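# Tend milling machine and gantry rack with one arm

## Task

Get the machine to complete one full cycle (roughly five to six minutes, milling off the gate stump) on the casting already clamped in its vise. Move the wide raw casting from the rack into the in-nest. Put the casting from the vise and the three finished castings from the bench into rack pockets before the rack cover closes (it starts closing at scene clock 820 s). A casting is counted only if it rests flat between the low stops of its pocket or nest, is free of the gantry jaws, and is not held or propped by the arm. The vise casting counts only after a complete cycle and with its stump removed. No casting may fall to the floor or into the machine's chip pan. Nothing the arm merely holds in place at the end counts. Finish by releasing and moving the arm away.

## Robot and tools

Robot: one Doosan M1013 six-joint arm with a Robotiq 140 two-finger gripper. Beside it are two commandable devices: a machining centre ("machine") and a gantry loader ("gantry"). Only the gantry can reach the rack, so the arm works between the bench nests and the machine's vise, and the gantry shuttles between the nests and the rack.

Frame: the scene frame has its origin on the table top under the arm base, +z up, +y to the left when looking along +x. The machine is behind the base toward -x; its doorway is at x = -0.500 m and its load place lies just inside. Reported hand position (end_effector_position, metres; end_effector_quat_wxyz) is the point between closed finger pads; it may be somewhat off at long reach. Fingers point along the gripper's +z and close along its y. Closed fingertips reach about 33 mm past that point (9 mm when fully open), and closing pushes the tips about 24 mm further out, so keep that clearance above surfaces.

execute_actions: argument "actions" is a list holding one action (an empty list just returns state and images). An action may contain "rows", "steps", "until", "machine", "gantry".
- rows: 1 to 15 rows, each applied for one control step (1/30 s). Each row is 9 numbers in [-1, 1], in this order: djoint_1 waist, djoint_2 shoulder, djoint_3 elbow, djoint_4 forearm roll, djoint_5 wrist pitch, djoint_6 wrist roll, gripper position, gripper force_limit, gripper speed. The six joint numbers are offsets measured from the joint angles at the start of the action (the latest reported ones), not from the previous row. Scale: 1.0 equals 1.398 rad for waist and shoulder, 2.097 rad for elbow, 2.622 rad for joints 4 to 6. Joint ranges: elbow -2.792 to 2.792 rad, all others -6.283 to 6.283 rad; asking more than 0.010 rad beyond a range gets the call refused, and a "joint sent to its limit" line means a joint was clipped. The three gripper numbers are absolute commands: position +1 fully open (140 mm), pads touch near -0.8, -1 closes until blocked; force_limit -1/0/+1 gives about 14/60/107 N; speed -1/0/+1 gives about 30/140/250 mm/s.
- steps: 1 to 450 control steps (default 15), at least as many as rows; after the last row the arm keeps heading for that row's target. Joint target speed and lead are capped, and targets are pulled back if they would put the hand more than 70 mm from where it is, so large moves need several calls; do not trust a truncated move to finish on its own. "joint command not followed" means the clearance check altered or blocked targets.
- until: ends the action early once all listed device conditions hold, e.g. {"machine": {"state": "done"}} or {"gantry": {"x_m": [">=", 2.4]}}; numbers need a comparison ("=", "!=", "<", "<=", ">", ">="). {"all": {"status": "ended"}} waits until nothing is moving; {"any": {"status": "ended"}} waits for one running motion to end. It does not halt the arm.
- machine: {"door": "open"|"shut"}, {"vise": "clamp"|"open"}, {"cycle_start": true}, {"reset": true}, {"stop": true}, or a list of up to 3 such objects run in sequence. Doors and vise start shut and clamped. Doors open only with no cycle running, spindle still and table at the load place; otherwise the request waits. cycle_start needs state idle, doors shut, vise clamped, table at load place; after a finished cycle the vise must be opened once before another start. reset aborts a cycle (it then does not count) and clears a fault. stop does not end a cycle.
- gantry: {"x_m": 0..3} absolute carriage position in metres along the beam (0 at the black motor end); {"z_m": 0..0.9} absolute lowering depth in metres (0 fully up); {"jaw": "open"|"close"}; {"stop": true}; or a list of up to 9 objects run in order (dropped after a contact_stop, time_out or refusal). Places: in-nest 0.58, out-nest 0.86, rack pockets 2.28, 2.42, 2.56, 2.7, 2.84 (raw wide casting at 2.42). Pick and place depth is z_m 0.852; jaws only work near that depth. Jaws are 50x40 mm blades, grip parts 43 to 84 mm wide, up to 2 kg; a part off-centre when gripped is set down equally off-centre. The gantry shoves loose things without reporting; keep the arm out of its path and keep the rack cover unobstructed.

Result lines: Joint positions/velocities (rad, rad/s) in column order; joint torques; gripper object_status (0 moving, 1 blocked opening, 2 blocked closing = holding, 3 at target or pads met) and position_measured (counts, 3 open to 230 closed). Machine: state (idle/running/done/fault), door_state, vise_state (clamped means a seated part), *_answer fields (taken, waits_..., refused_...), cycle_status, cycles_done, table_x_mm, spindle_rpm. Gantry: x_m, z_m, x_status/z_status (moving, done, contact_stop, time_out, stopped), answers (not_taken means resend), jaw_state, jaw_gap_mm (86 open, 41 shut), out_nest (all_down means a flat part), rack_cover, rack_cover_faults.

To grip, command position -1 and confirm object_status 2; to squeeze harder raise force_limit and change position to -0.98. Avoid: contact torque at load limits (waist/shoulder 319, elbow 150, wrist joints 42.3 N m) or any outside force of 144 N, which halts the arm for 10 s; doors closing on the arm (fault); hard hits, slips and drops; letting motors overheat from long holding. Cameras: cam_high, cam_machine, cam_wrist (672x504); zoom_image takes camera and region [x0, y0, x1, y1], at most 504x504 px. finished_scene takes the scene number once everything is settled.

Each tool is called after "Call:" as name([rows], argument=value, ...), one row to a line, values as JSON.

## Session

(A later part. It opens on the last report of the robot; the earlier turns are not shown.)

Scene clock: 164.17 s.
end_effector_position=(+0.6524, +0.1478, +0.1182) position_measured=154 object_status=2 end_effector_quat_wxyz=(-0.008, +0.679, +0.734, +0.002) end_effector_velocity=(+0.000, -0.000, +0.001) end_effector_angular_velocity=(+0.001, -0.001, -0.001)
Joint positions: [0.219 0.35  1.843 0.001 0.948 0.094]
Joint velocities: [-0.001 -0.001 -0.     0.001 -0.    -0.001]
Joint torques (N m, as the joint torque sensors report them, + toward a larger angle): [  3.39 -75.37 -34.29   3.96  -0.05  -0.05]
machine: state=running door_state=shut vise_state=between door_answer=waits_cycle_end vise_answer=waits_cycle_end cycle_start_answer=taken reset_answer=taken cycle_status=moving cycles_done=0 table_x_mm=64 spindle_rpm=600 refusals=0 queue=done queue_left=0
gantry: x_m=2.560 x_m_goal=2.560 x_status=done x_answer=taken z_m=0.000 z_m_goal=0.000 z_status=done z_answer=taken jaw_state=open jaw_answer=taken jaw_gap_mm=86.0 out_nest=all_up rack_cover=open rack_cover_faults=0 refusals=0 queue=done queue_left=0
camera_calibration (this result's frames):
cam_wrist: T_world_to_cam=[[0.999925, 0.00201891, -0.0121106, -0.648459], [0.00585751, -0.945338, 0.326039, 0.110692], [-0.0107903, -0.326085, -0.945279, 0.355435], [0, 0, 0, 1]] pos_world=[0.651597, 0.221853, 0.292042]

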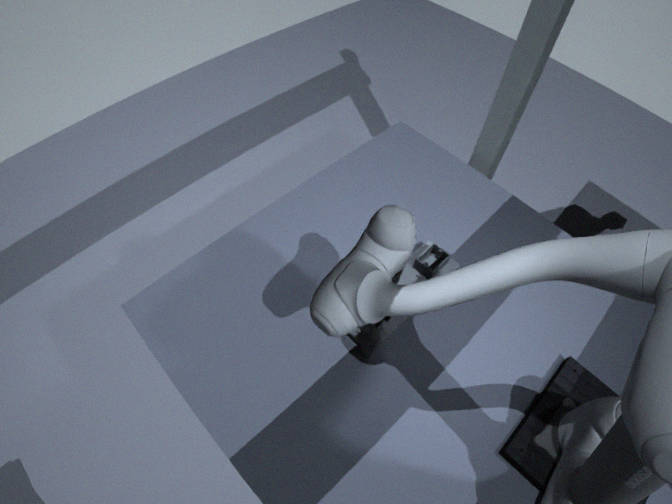

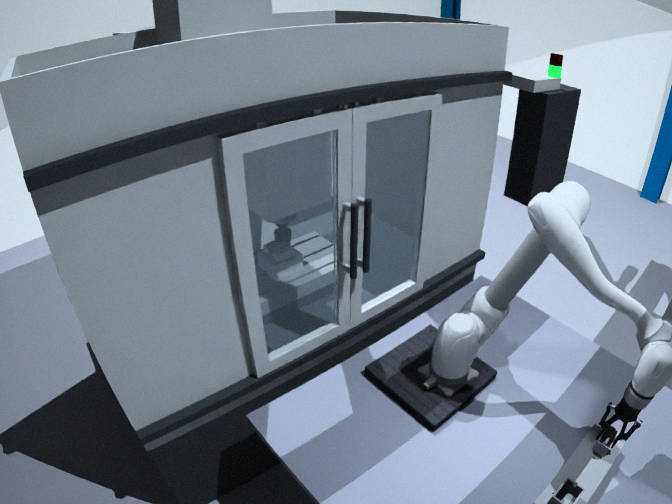

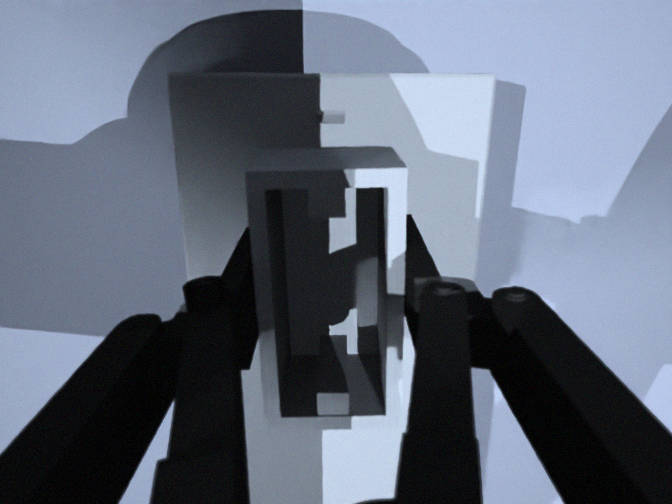

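Call:
execute_actions([
  {"rows":[[0,0.011,0.007,0,-0.012,0,-1,0,0],[0,0.011,0.007,0,-0.012,0,-1,0,0],[0,0.011,0.007,0,-0.012,0,-1,0,0],[0,0.011,0.007,0,-0.012,0,-1,0,0],[0,0.011,0.007,0,-0.012,0,-1,0,0],[0,0.011,0.007,0,-0.012,0,-1,0,0],[0,0.011,0.007,0,-0.012,0,-1,0,0],[0,0.011,0.007,0,-0.012,0,-1,0,0],[0,0.011,0.007,0,-0.012,0,-1,0,0],[0,0.011,0.007,0,-0.012,0,-1,0,0],[0,0.011,0.007,0,-0.012,0,0.2,0,0]],"steps":28},
])

Scene clock: 170.70 s.
end_effector_position=(+0.6516, +0.1479, +0.1014) position_measured=104 object_status=3 end_effector_quat_wxyz=(-0.008, +0.679, +0.734, +0.003) end_effector_velocity=(+0.001, -0.001, +0.001) end_effector_angular_velocity=(+0.000, -0.002, -0.001)
Joint positions: [0.219 0.365 1.857 0.001 0.916 0.094]
Joint velocities: [-0.001 -0.001 -0.    -0.    -0.    -0.   ]
Joint torques (N m, as the joint torque sensors report them, + toward a larger angle): [  5.   -69.45 -32.19   3.64  -0.08   0.5 ]
machine: state=running door_state=shut vise_state=between door_answer=waits_cycle_end vise_answer=waits_cycle_end cycle_start_answer=taken reset_answer=taken cycle_status=moving cycles_done=0 table_x_mm=12 spindle_rpm=600 refusals=0 queue=done queue_left=0
gantry: x_m=2.560 x_m_goal=2.560 x_status=done x_answer=taken z_m=0.000 z_m_goal=0.000 z_status=done z_answer=taken jaw_state=open jaw_answer=taken jaw_gap_mm=86.0 out_nest=all_down rack_cover=open rack_cover_faults=0 refusals=0 queue=done queue_left=0
camera_calibration (this result's frames):
cam_wrist: T_world_to_cam=[[0.99994, 0.00205705, -0.0107508, -0.648049], [0.00544895, -0.945381, 0.325922, 0.116549], [-0.00949317, -0.325961, -0.945336, 0.338657], [0, 0, 0, 1]] pos_world=[0.65059, 0.221905, 0.275192]

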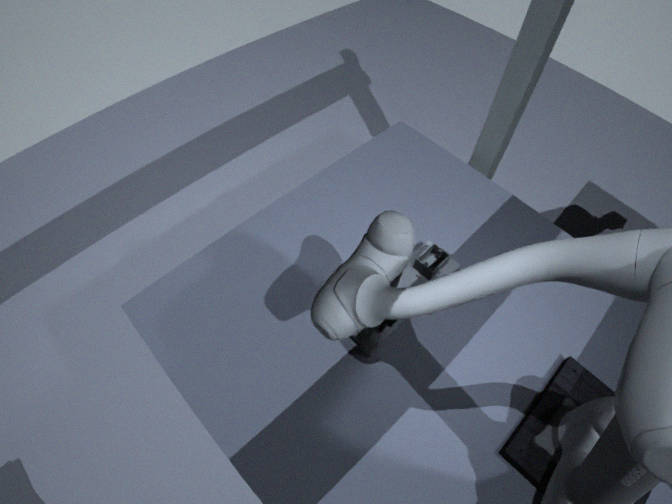

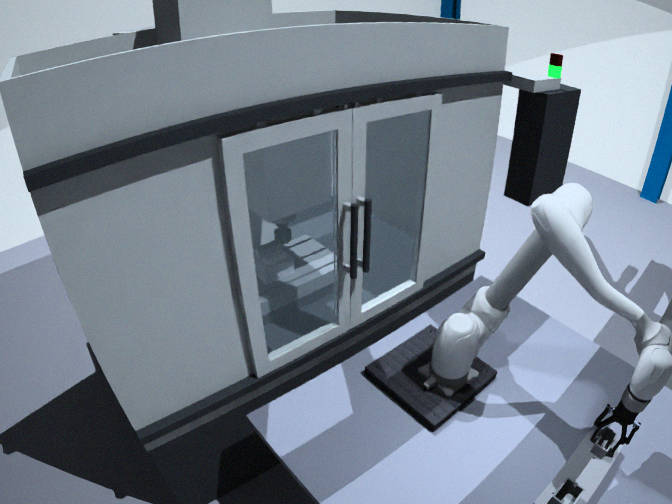

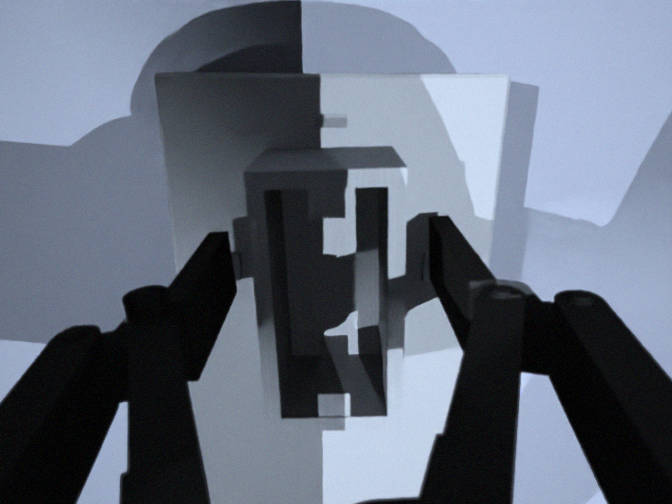

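Call:
execute_actions([
  {"rows":[[0,-0.15,0,0,0.08,0,0.2,0,0],[0,-0.15,0,0,0.08,0,0.2,0,0],[0,-0.15,0,0,0.08,0,0.2,0,0],[0,-0.15,0,0,0.08,0,0.2,0,0],[0,-0.15,0,0,0.08,0,0.2,0,0],[0,-0.15,0,0,0.08,0,0.2,0,0],[0,-0.15,0,0,0.08,0,0.2,0,0],[0,-0.15,0,0,0.08,0,0.2,0,0],[0,-0.15,0,0,0.08,0,0.2,0,0],[0,-0.15,0,0,0.08,0,0.2,0,0],[0.987,-0.619,0.164,0,0.2,0,0.2,0,0]],"steps":75},
])

Call:
execute_actions([
  {"gantry":[{"x_m":0.86},{"z_m":0.852},{"jaw":"close"},{"z_m":0},{"x_m":2.70},{"z_m":0.852},{"jaw":"open"},{"z_m":0}],"steps":1},
])

Scene clock: 184.27 s.
end_effector_position=(-0.0272, +0.2539, +0.3410) position_measured=104 object_status=3 end_effector_quat_wxyz=(-0.006, +0.056, +0.998, +0.006) end_effector_velocity=(+0.000, -0.000, +0.000) end_effector_angular_velocity=(+0.001, -0.000, +0.001)
Joint positions: [ 1.599 -0.5    2.201  0.001  1.44   0.094]
Joint velocities: [ 0.    -0.002  0.    -0.    -0.    -0.   ]
Joint torques (N m, as the joint torque sensors report them, + toward a larger angle): [  2.86   8.66 -39.96   4.77  -0.6    0.08]
machine: state=running door_state=shut vise_state=between door_answer=waits_cycle_end vise_answer=waits_cycle_end cycle_start_answer=taken reset_answer=taken cycle_status=moving cycles_done=0 table_x_mm=98 spindle_rpm=600 refusals=0 queue=done queue_left=0
gantry: x_m=2.560 x_m_goal=2.560 x_status=done x_answer=taken z_m=0.000 z_m_goal=0.000 z_status=done z_answer=taken jaw_state=open jaw_answer=taken jaw_gap_mm=86.0 out_nest=all_down rack_cover=open rack_cover_faults=0 refusals=0 queue=done queue_left=0
camera_calibration (this result's frames):
cam_wrist: T_world_to_cam=[[0.187132, 0.982311, 0.00688095, -0.243976], [0.928062, -0.179085, 0.326542, -0.0272837], [0.321998, -0.0547206, -0.945158, 0.533409], [0, 0, 0, 1]] pos_world=[-0.10078, 0.263962, 0.514744]

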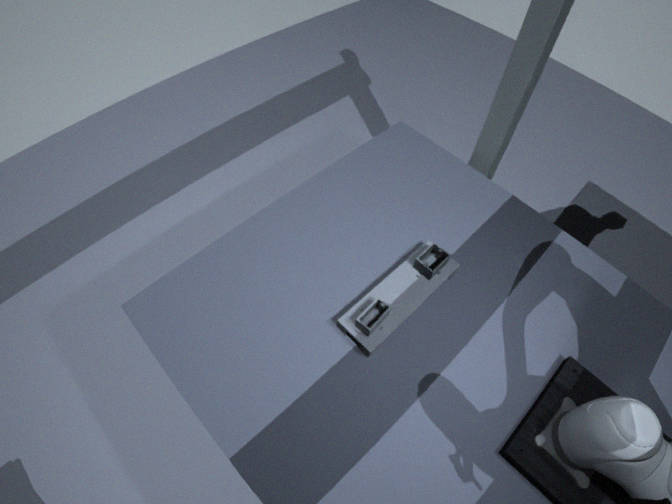

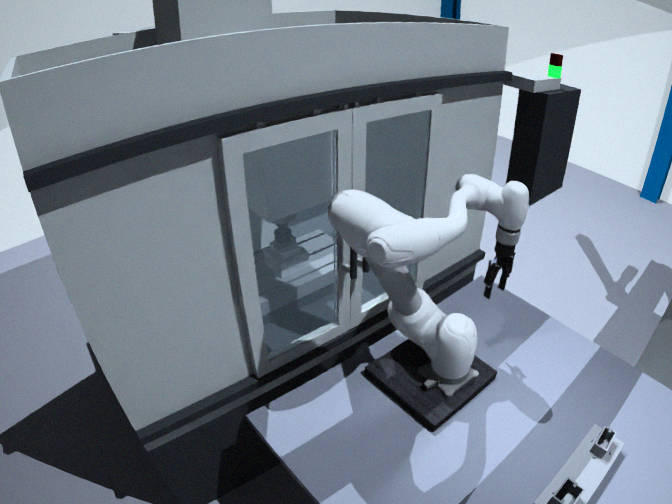

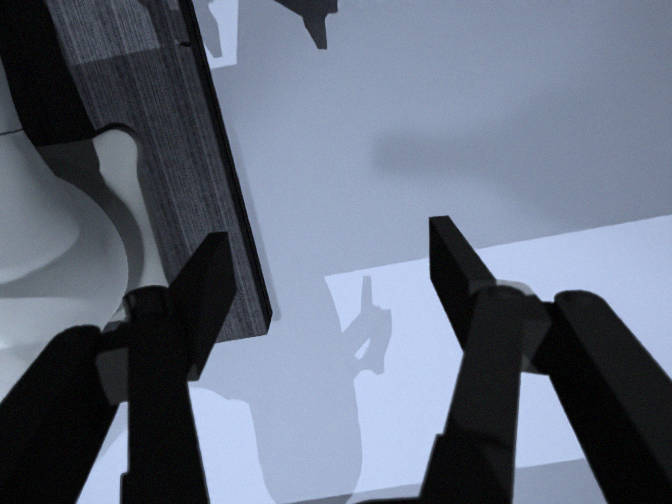

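Scene clock: 184.30 s.
end_effector_position=(-0.0272, +0.2539, +0.3410) position_measured=104 object_status=3 end_effector_quat_wxyz=(-0.006, +0.056, +0.998, +0.006) end_effector_velocity=(-0.000, -0.000, +0.000) end_effector_angular_velocity=(+0.002, +0.000, -0.001)
Joint positions: [ 1.599 -0.5    2.201  0.001  1.44   0.094]
Joint velocities: [-0.    -0.002  0.     0.    -0.     0.   ]
Joint torques (N m, as the joint torque sensors report them, + toward a larger angle): [ -0.31  12.33 -39.7    4.43   0.1   -0.4 ]
machine: state=running door_state=shut vise_state=between door_answer=waits_cycle_end vise_answer=waits_cycle_end cycle_start_answer=taken reset_answer=taken cycle_status=moving cycles_done=0 table_x_mm=99 spindle_rpm=600 refusals=0 queue=done queue_left=0
gantry: x_m=2.559 x_m_goal=0.860 x_status=moving x_answer=taken z_m=0.000 z_m_goal=0.000 z_status=done z_answer=taken jaw_state=open jaw_answer=taken jaw_gap_mm=86.0 out_nest=all_down rack_cover=open rack_cover_faults=0 refusals=0 queue=running queue_left=7
camera_calibration (this result's frames):
cam_wrist: T_world_to_cam=[[0.187131, 0.982311, 0.00688128, -0.243976], [0.928062, -0.179084, 0.326542, -0.0272836], [0.321998, -0.0547199, -0.945158, 0.533409], [0, 0, 0, 1]] pos_world=[-0.10078, 0.263962, 0.514744]

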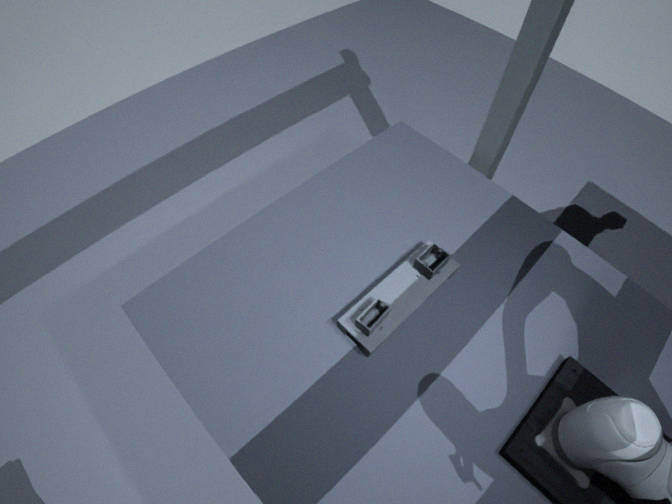

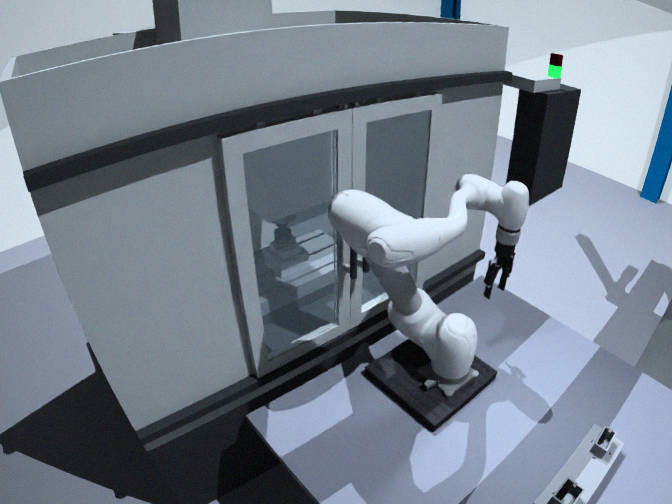

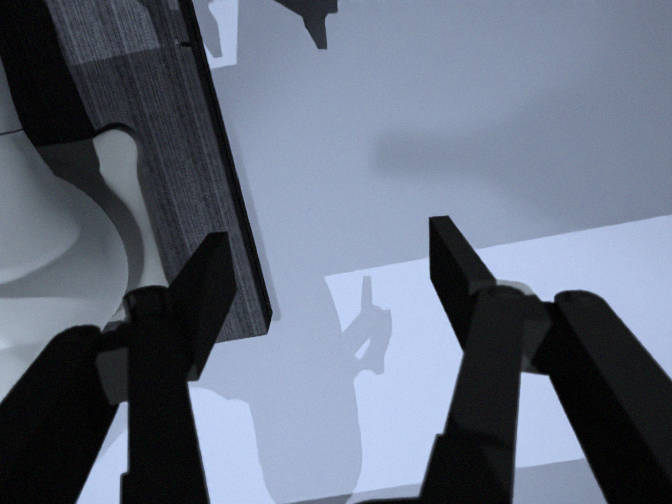

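Call:
execute_actions([
  {"rows":[[1,0,0,0,0,0.002,0.2,0,0]],"steps":15},
])

Call:
execute_actions([
  {"rows":[[0.9,0,0,0,0,0,0.2,0,0]],"steps":15},
])

Scene clock: 191.13 s.
end_effector_position=(-0.1530, +0.2036, +0.3417) position_measured=104 object_status=3 end_effector_quat_wxyz=(-0.004, -0.204, +0.979, +0.007) end_effector_velocity=(-0.295, -0.222, +0.000) end_effector_angular_velocity=(+0.015, -0.017, +1.418)
Joint positions: [ 2.128 -0.5    2.201  0.001  1.44   0.098]
Joint velocities: [ 1.424 -0.    -0.    -0.     0.     0.005]
Joint torques (N m, as the joint torque sensors report them, + toward a larger angle): [  4.33   9.69 -41.25   4.43   0.2   -0.3 ]
machine: state=running door_state=shut vise_state=between door_answer=waits_cycle_end vise_answer=waits_cycle_end cycle_start_answer=taken reset_answer=taken cycle_status=moving cycles_done=0 table_x_mm=152 spindle_rpm=600 refusals=0 queue=done queue_left=0
gantry: x_m=1.715 x_m_goal=2.700 x_status=moving x_answer=taken z_m=0.000 z_m_goal=0.000 z_status=done z_answer=taken jaw_state=holding jaw_answer=taken jaw_gap_mm=52.0 out_nest=all_up rack_cover=open rack_cover_faults=0 refusals=0 queue=running queue_left=3
camera_calibration (this result's frames):
cam_wrist: T_world_to_cam=[[-0.330102, 0.943874, 0.0115862, -0.243878], [0.891339, 0.307641, 0.332974, -0.0266275], [0.310721, 0.120243, -0.942865, 0.533644], [0, 0, 0, 1]] pos_world=[-0.222585, 0.174215, 0.514846]

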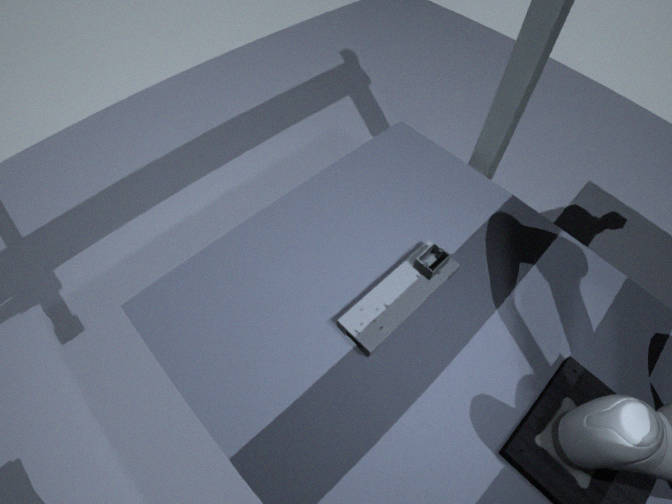

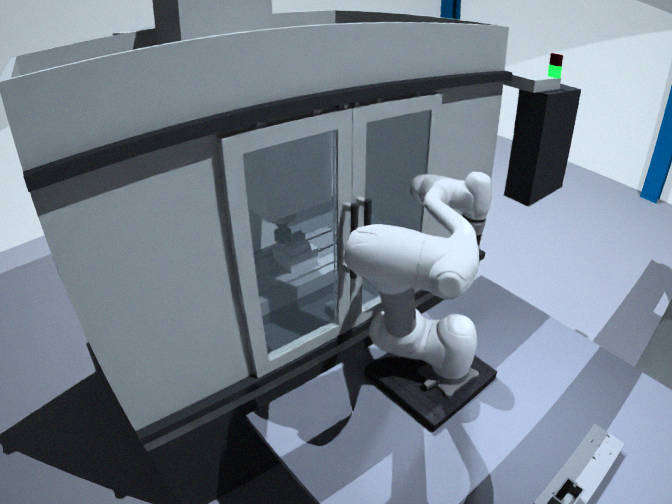

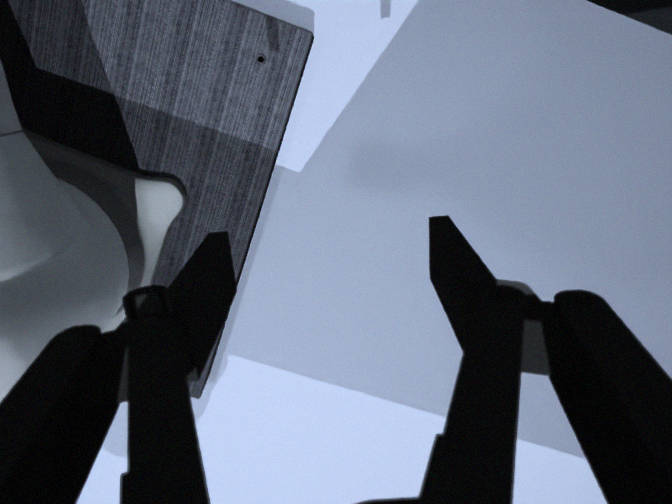

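Scene clock: 191.63 s.
end_effector_position=(-0.2510, +0.0490, +0.3407) position_measured=104 object_status=3 end_effector_quat_wxyz=(-0.001, -0.536, +0.844, +0.008) end_effector_velocity=(-0.075, -0.361, -0.004) end_effector_angular_velocity=(+0.015, -0.017, +1.425)
Joint positions: [ 2.849 -0.5    2.201  0.001  1.44   0.098]
Joint velocities: [ 1.424 -0.001  0.    -0.    -0.    -0.001]
Joint torques (N m, as the joint torque sensors report them, + toward a larger angle): [  0.15  11.89 -40.11   4.65   0.1    0.6 ]
machine: state=running door_state=shut vise_state=between door_answer=waits_cycle_end vise_answer=waits_cycle_end cycle_start_answer=taken reset_answer=taken cycle_status=moving cycles_done=0 table_x_mm=156 spindle_rpm=600 refusals=0 queue=done queue_left=0
gantry: x_m=2.165 x_m_goal=2.700 x_status=moving x_answer=taken z_m=0.000 z_m_goal=0.000 z_status=done z_answer=taken jaw_state=holding jaw_answer=taken jaw_gap_mm=52.0 out_nest=all_up rack_cover=open rack_cover_faults=0 refusals=0 queue=running queue_left=3
camera_calibration (this result's frames):
cam_wrist: T_world_to_cam=[[-0.871003, 0.491147, 0.0113152, -0.243847], [0.464653, 0.816102, 0.343621, -0.0270661], [0.159534, 0.304553, -0.93904, 0.533486], [0, 0, 0, 1]] pos_world=[-0.284925, -0.020621, 0.513024]

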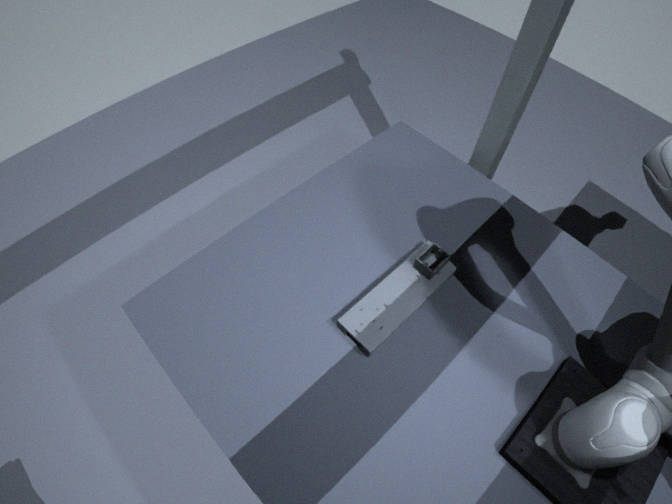

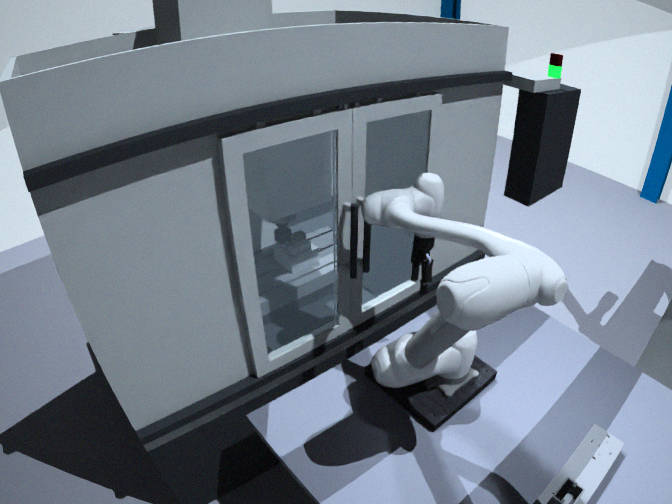

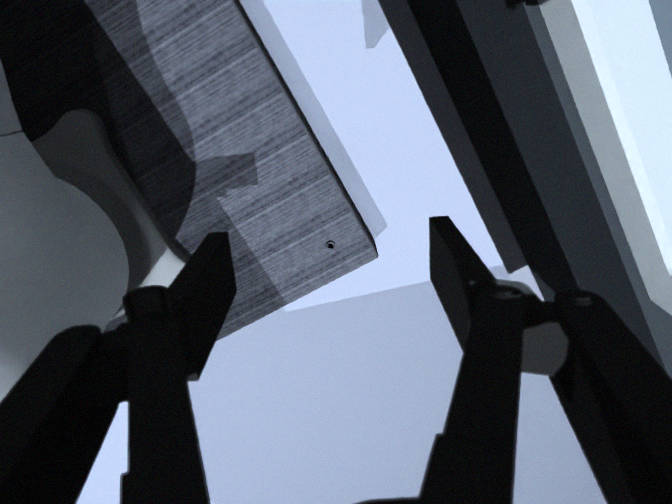

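Call:
execute_actions([
  {"rows":[[0.37,0,0,0,0,0,0.2,0,0]],"steps":25},
])

Scene clock: 194.63 s.
end_effector_position=(-0.2439, -0.0835, +0.3390) position_measured=104 object_status=3 end_effector_quat_wxyz=(-0.001, +0.734, -0.679, -0.007) end_effector_velocity=(-0.000, +0.000, -0.000) end_effector_angular_velocity=(+0.000, -0.001, -0.001)
Joint positions: [ 3.366 -0.5    2.201  0.001  1.44   0.098]
Joint velocities: [-0.     0.001  0.    -0.    -0.     0.   ]
Joint torques (N m, as the joint torque sensors report them, + toward a larger angle): [  1.29   9.98 -40.36   4.14   0.5    0.45]
machine: state=running door_state=shut vise_state=between door_answer=waits_cycle_end vise_answer=waits_cycle_end cycle_start_answer=taken reset_answer=taken cycle_status=moving cycles_done=0 table_x_mm=180 spindle_rpm=600 refusals=0 queue=done queue_left=0
gantry: x_m=2.700 x_m_goal=2.700 x_status=done x_answer=taken z_m=0.851 z_m_goal=0.000 z_status=moving z_answer=taken jaw_state=open jaw_answer=taken jaw_gap_mm=86.0 out_nest=all_up rack_cover=open rack_cover_faults=0 refusals=0 queue=running queue_left=0
camera_calibration (this result's frames):
cam_wrist: T_world_to_cam=[[-0.999972, -0.00383675, 0.00640213, -0.243619], [-0.00135497, 0.936825, 0.349795, -0.027351], [-0.00733975, 0.349776, -0.936804, 0.533381], [0, 0, 0, 1]] pos_world=[-0.239735, -0.161876, 0.510801]

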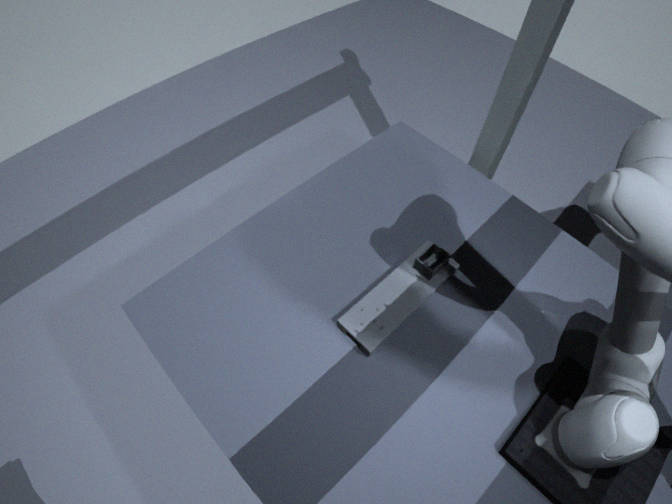

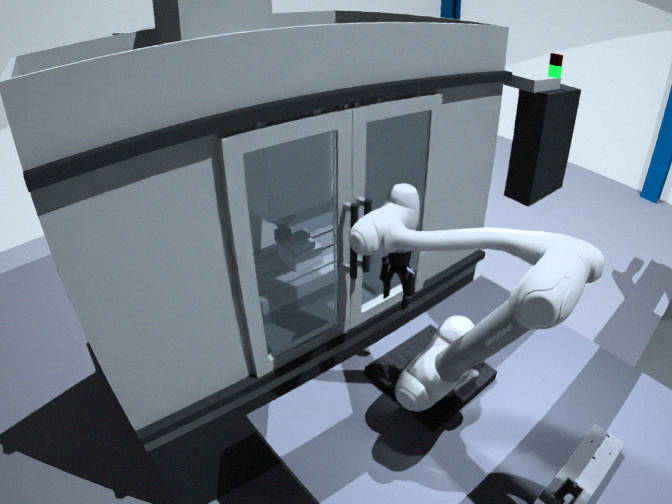

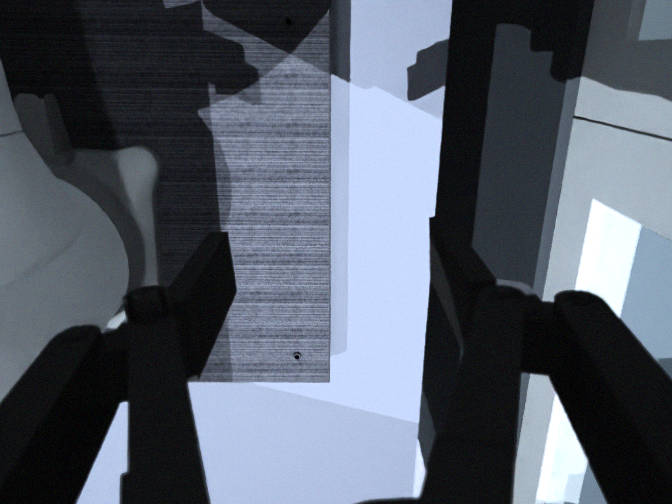

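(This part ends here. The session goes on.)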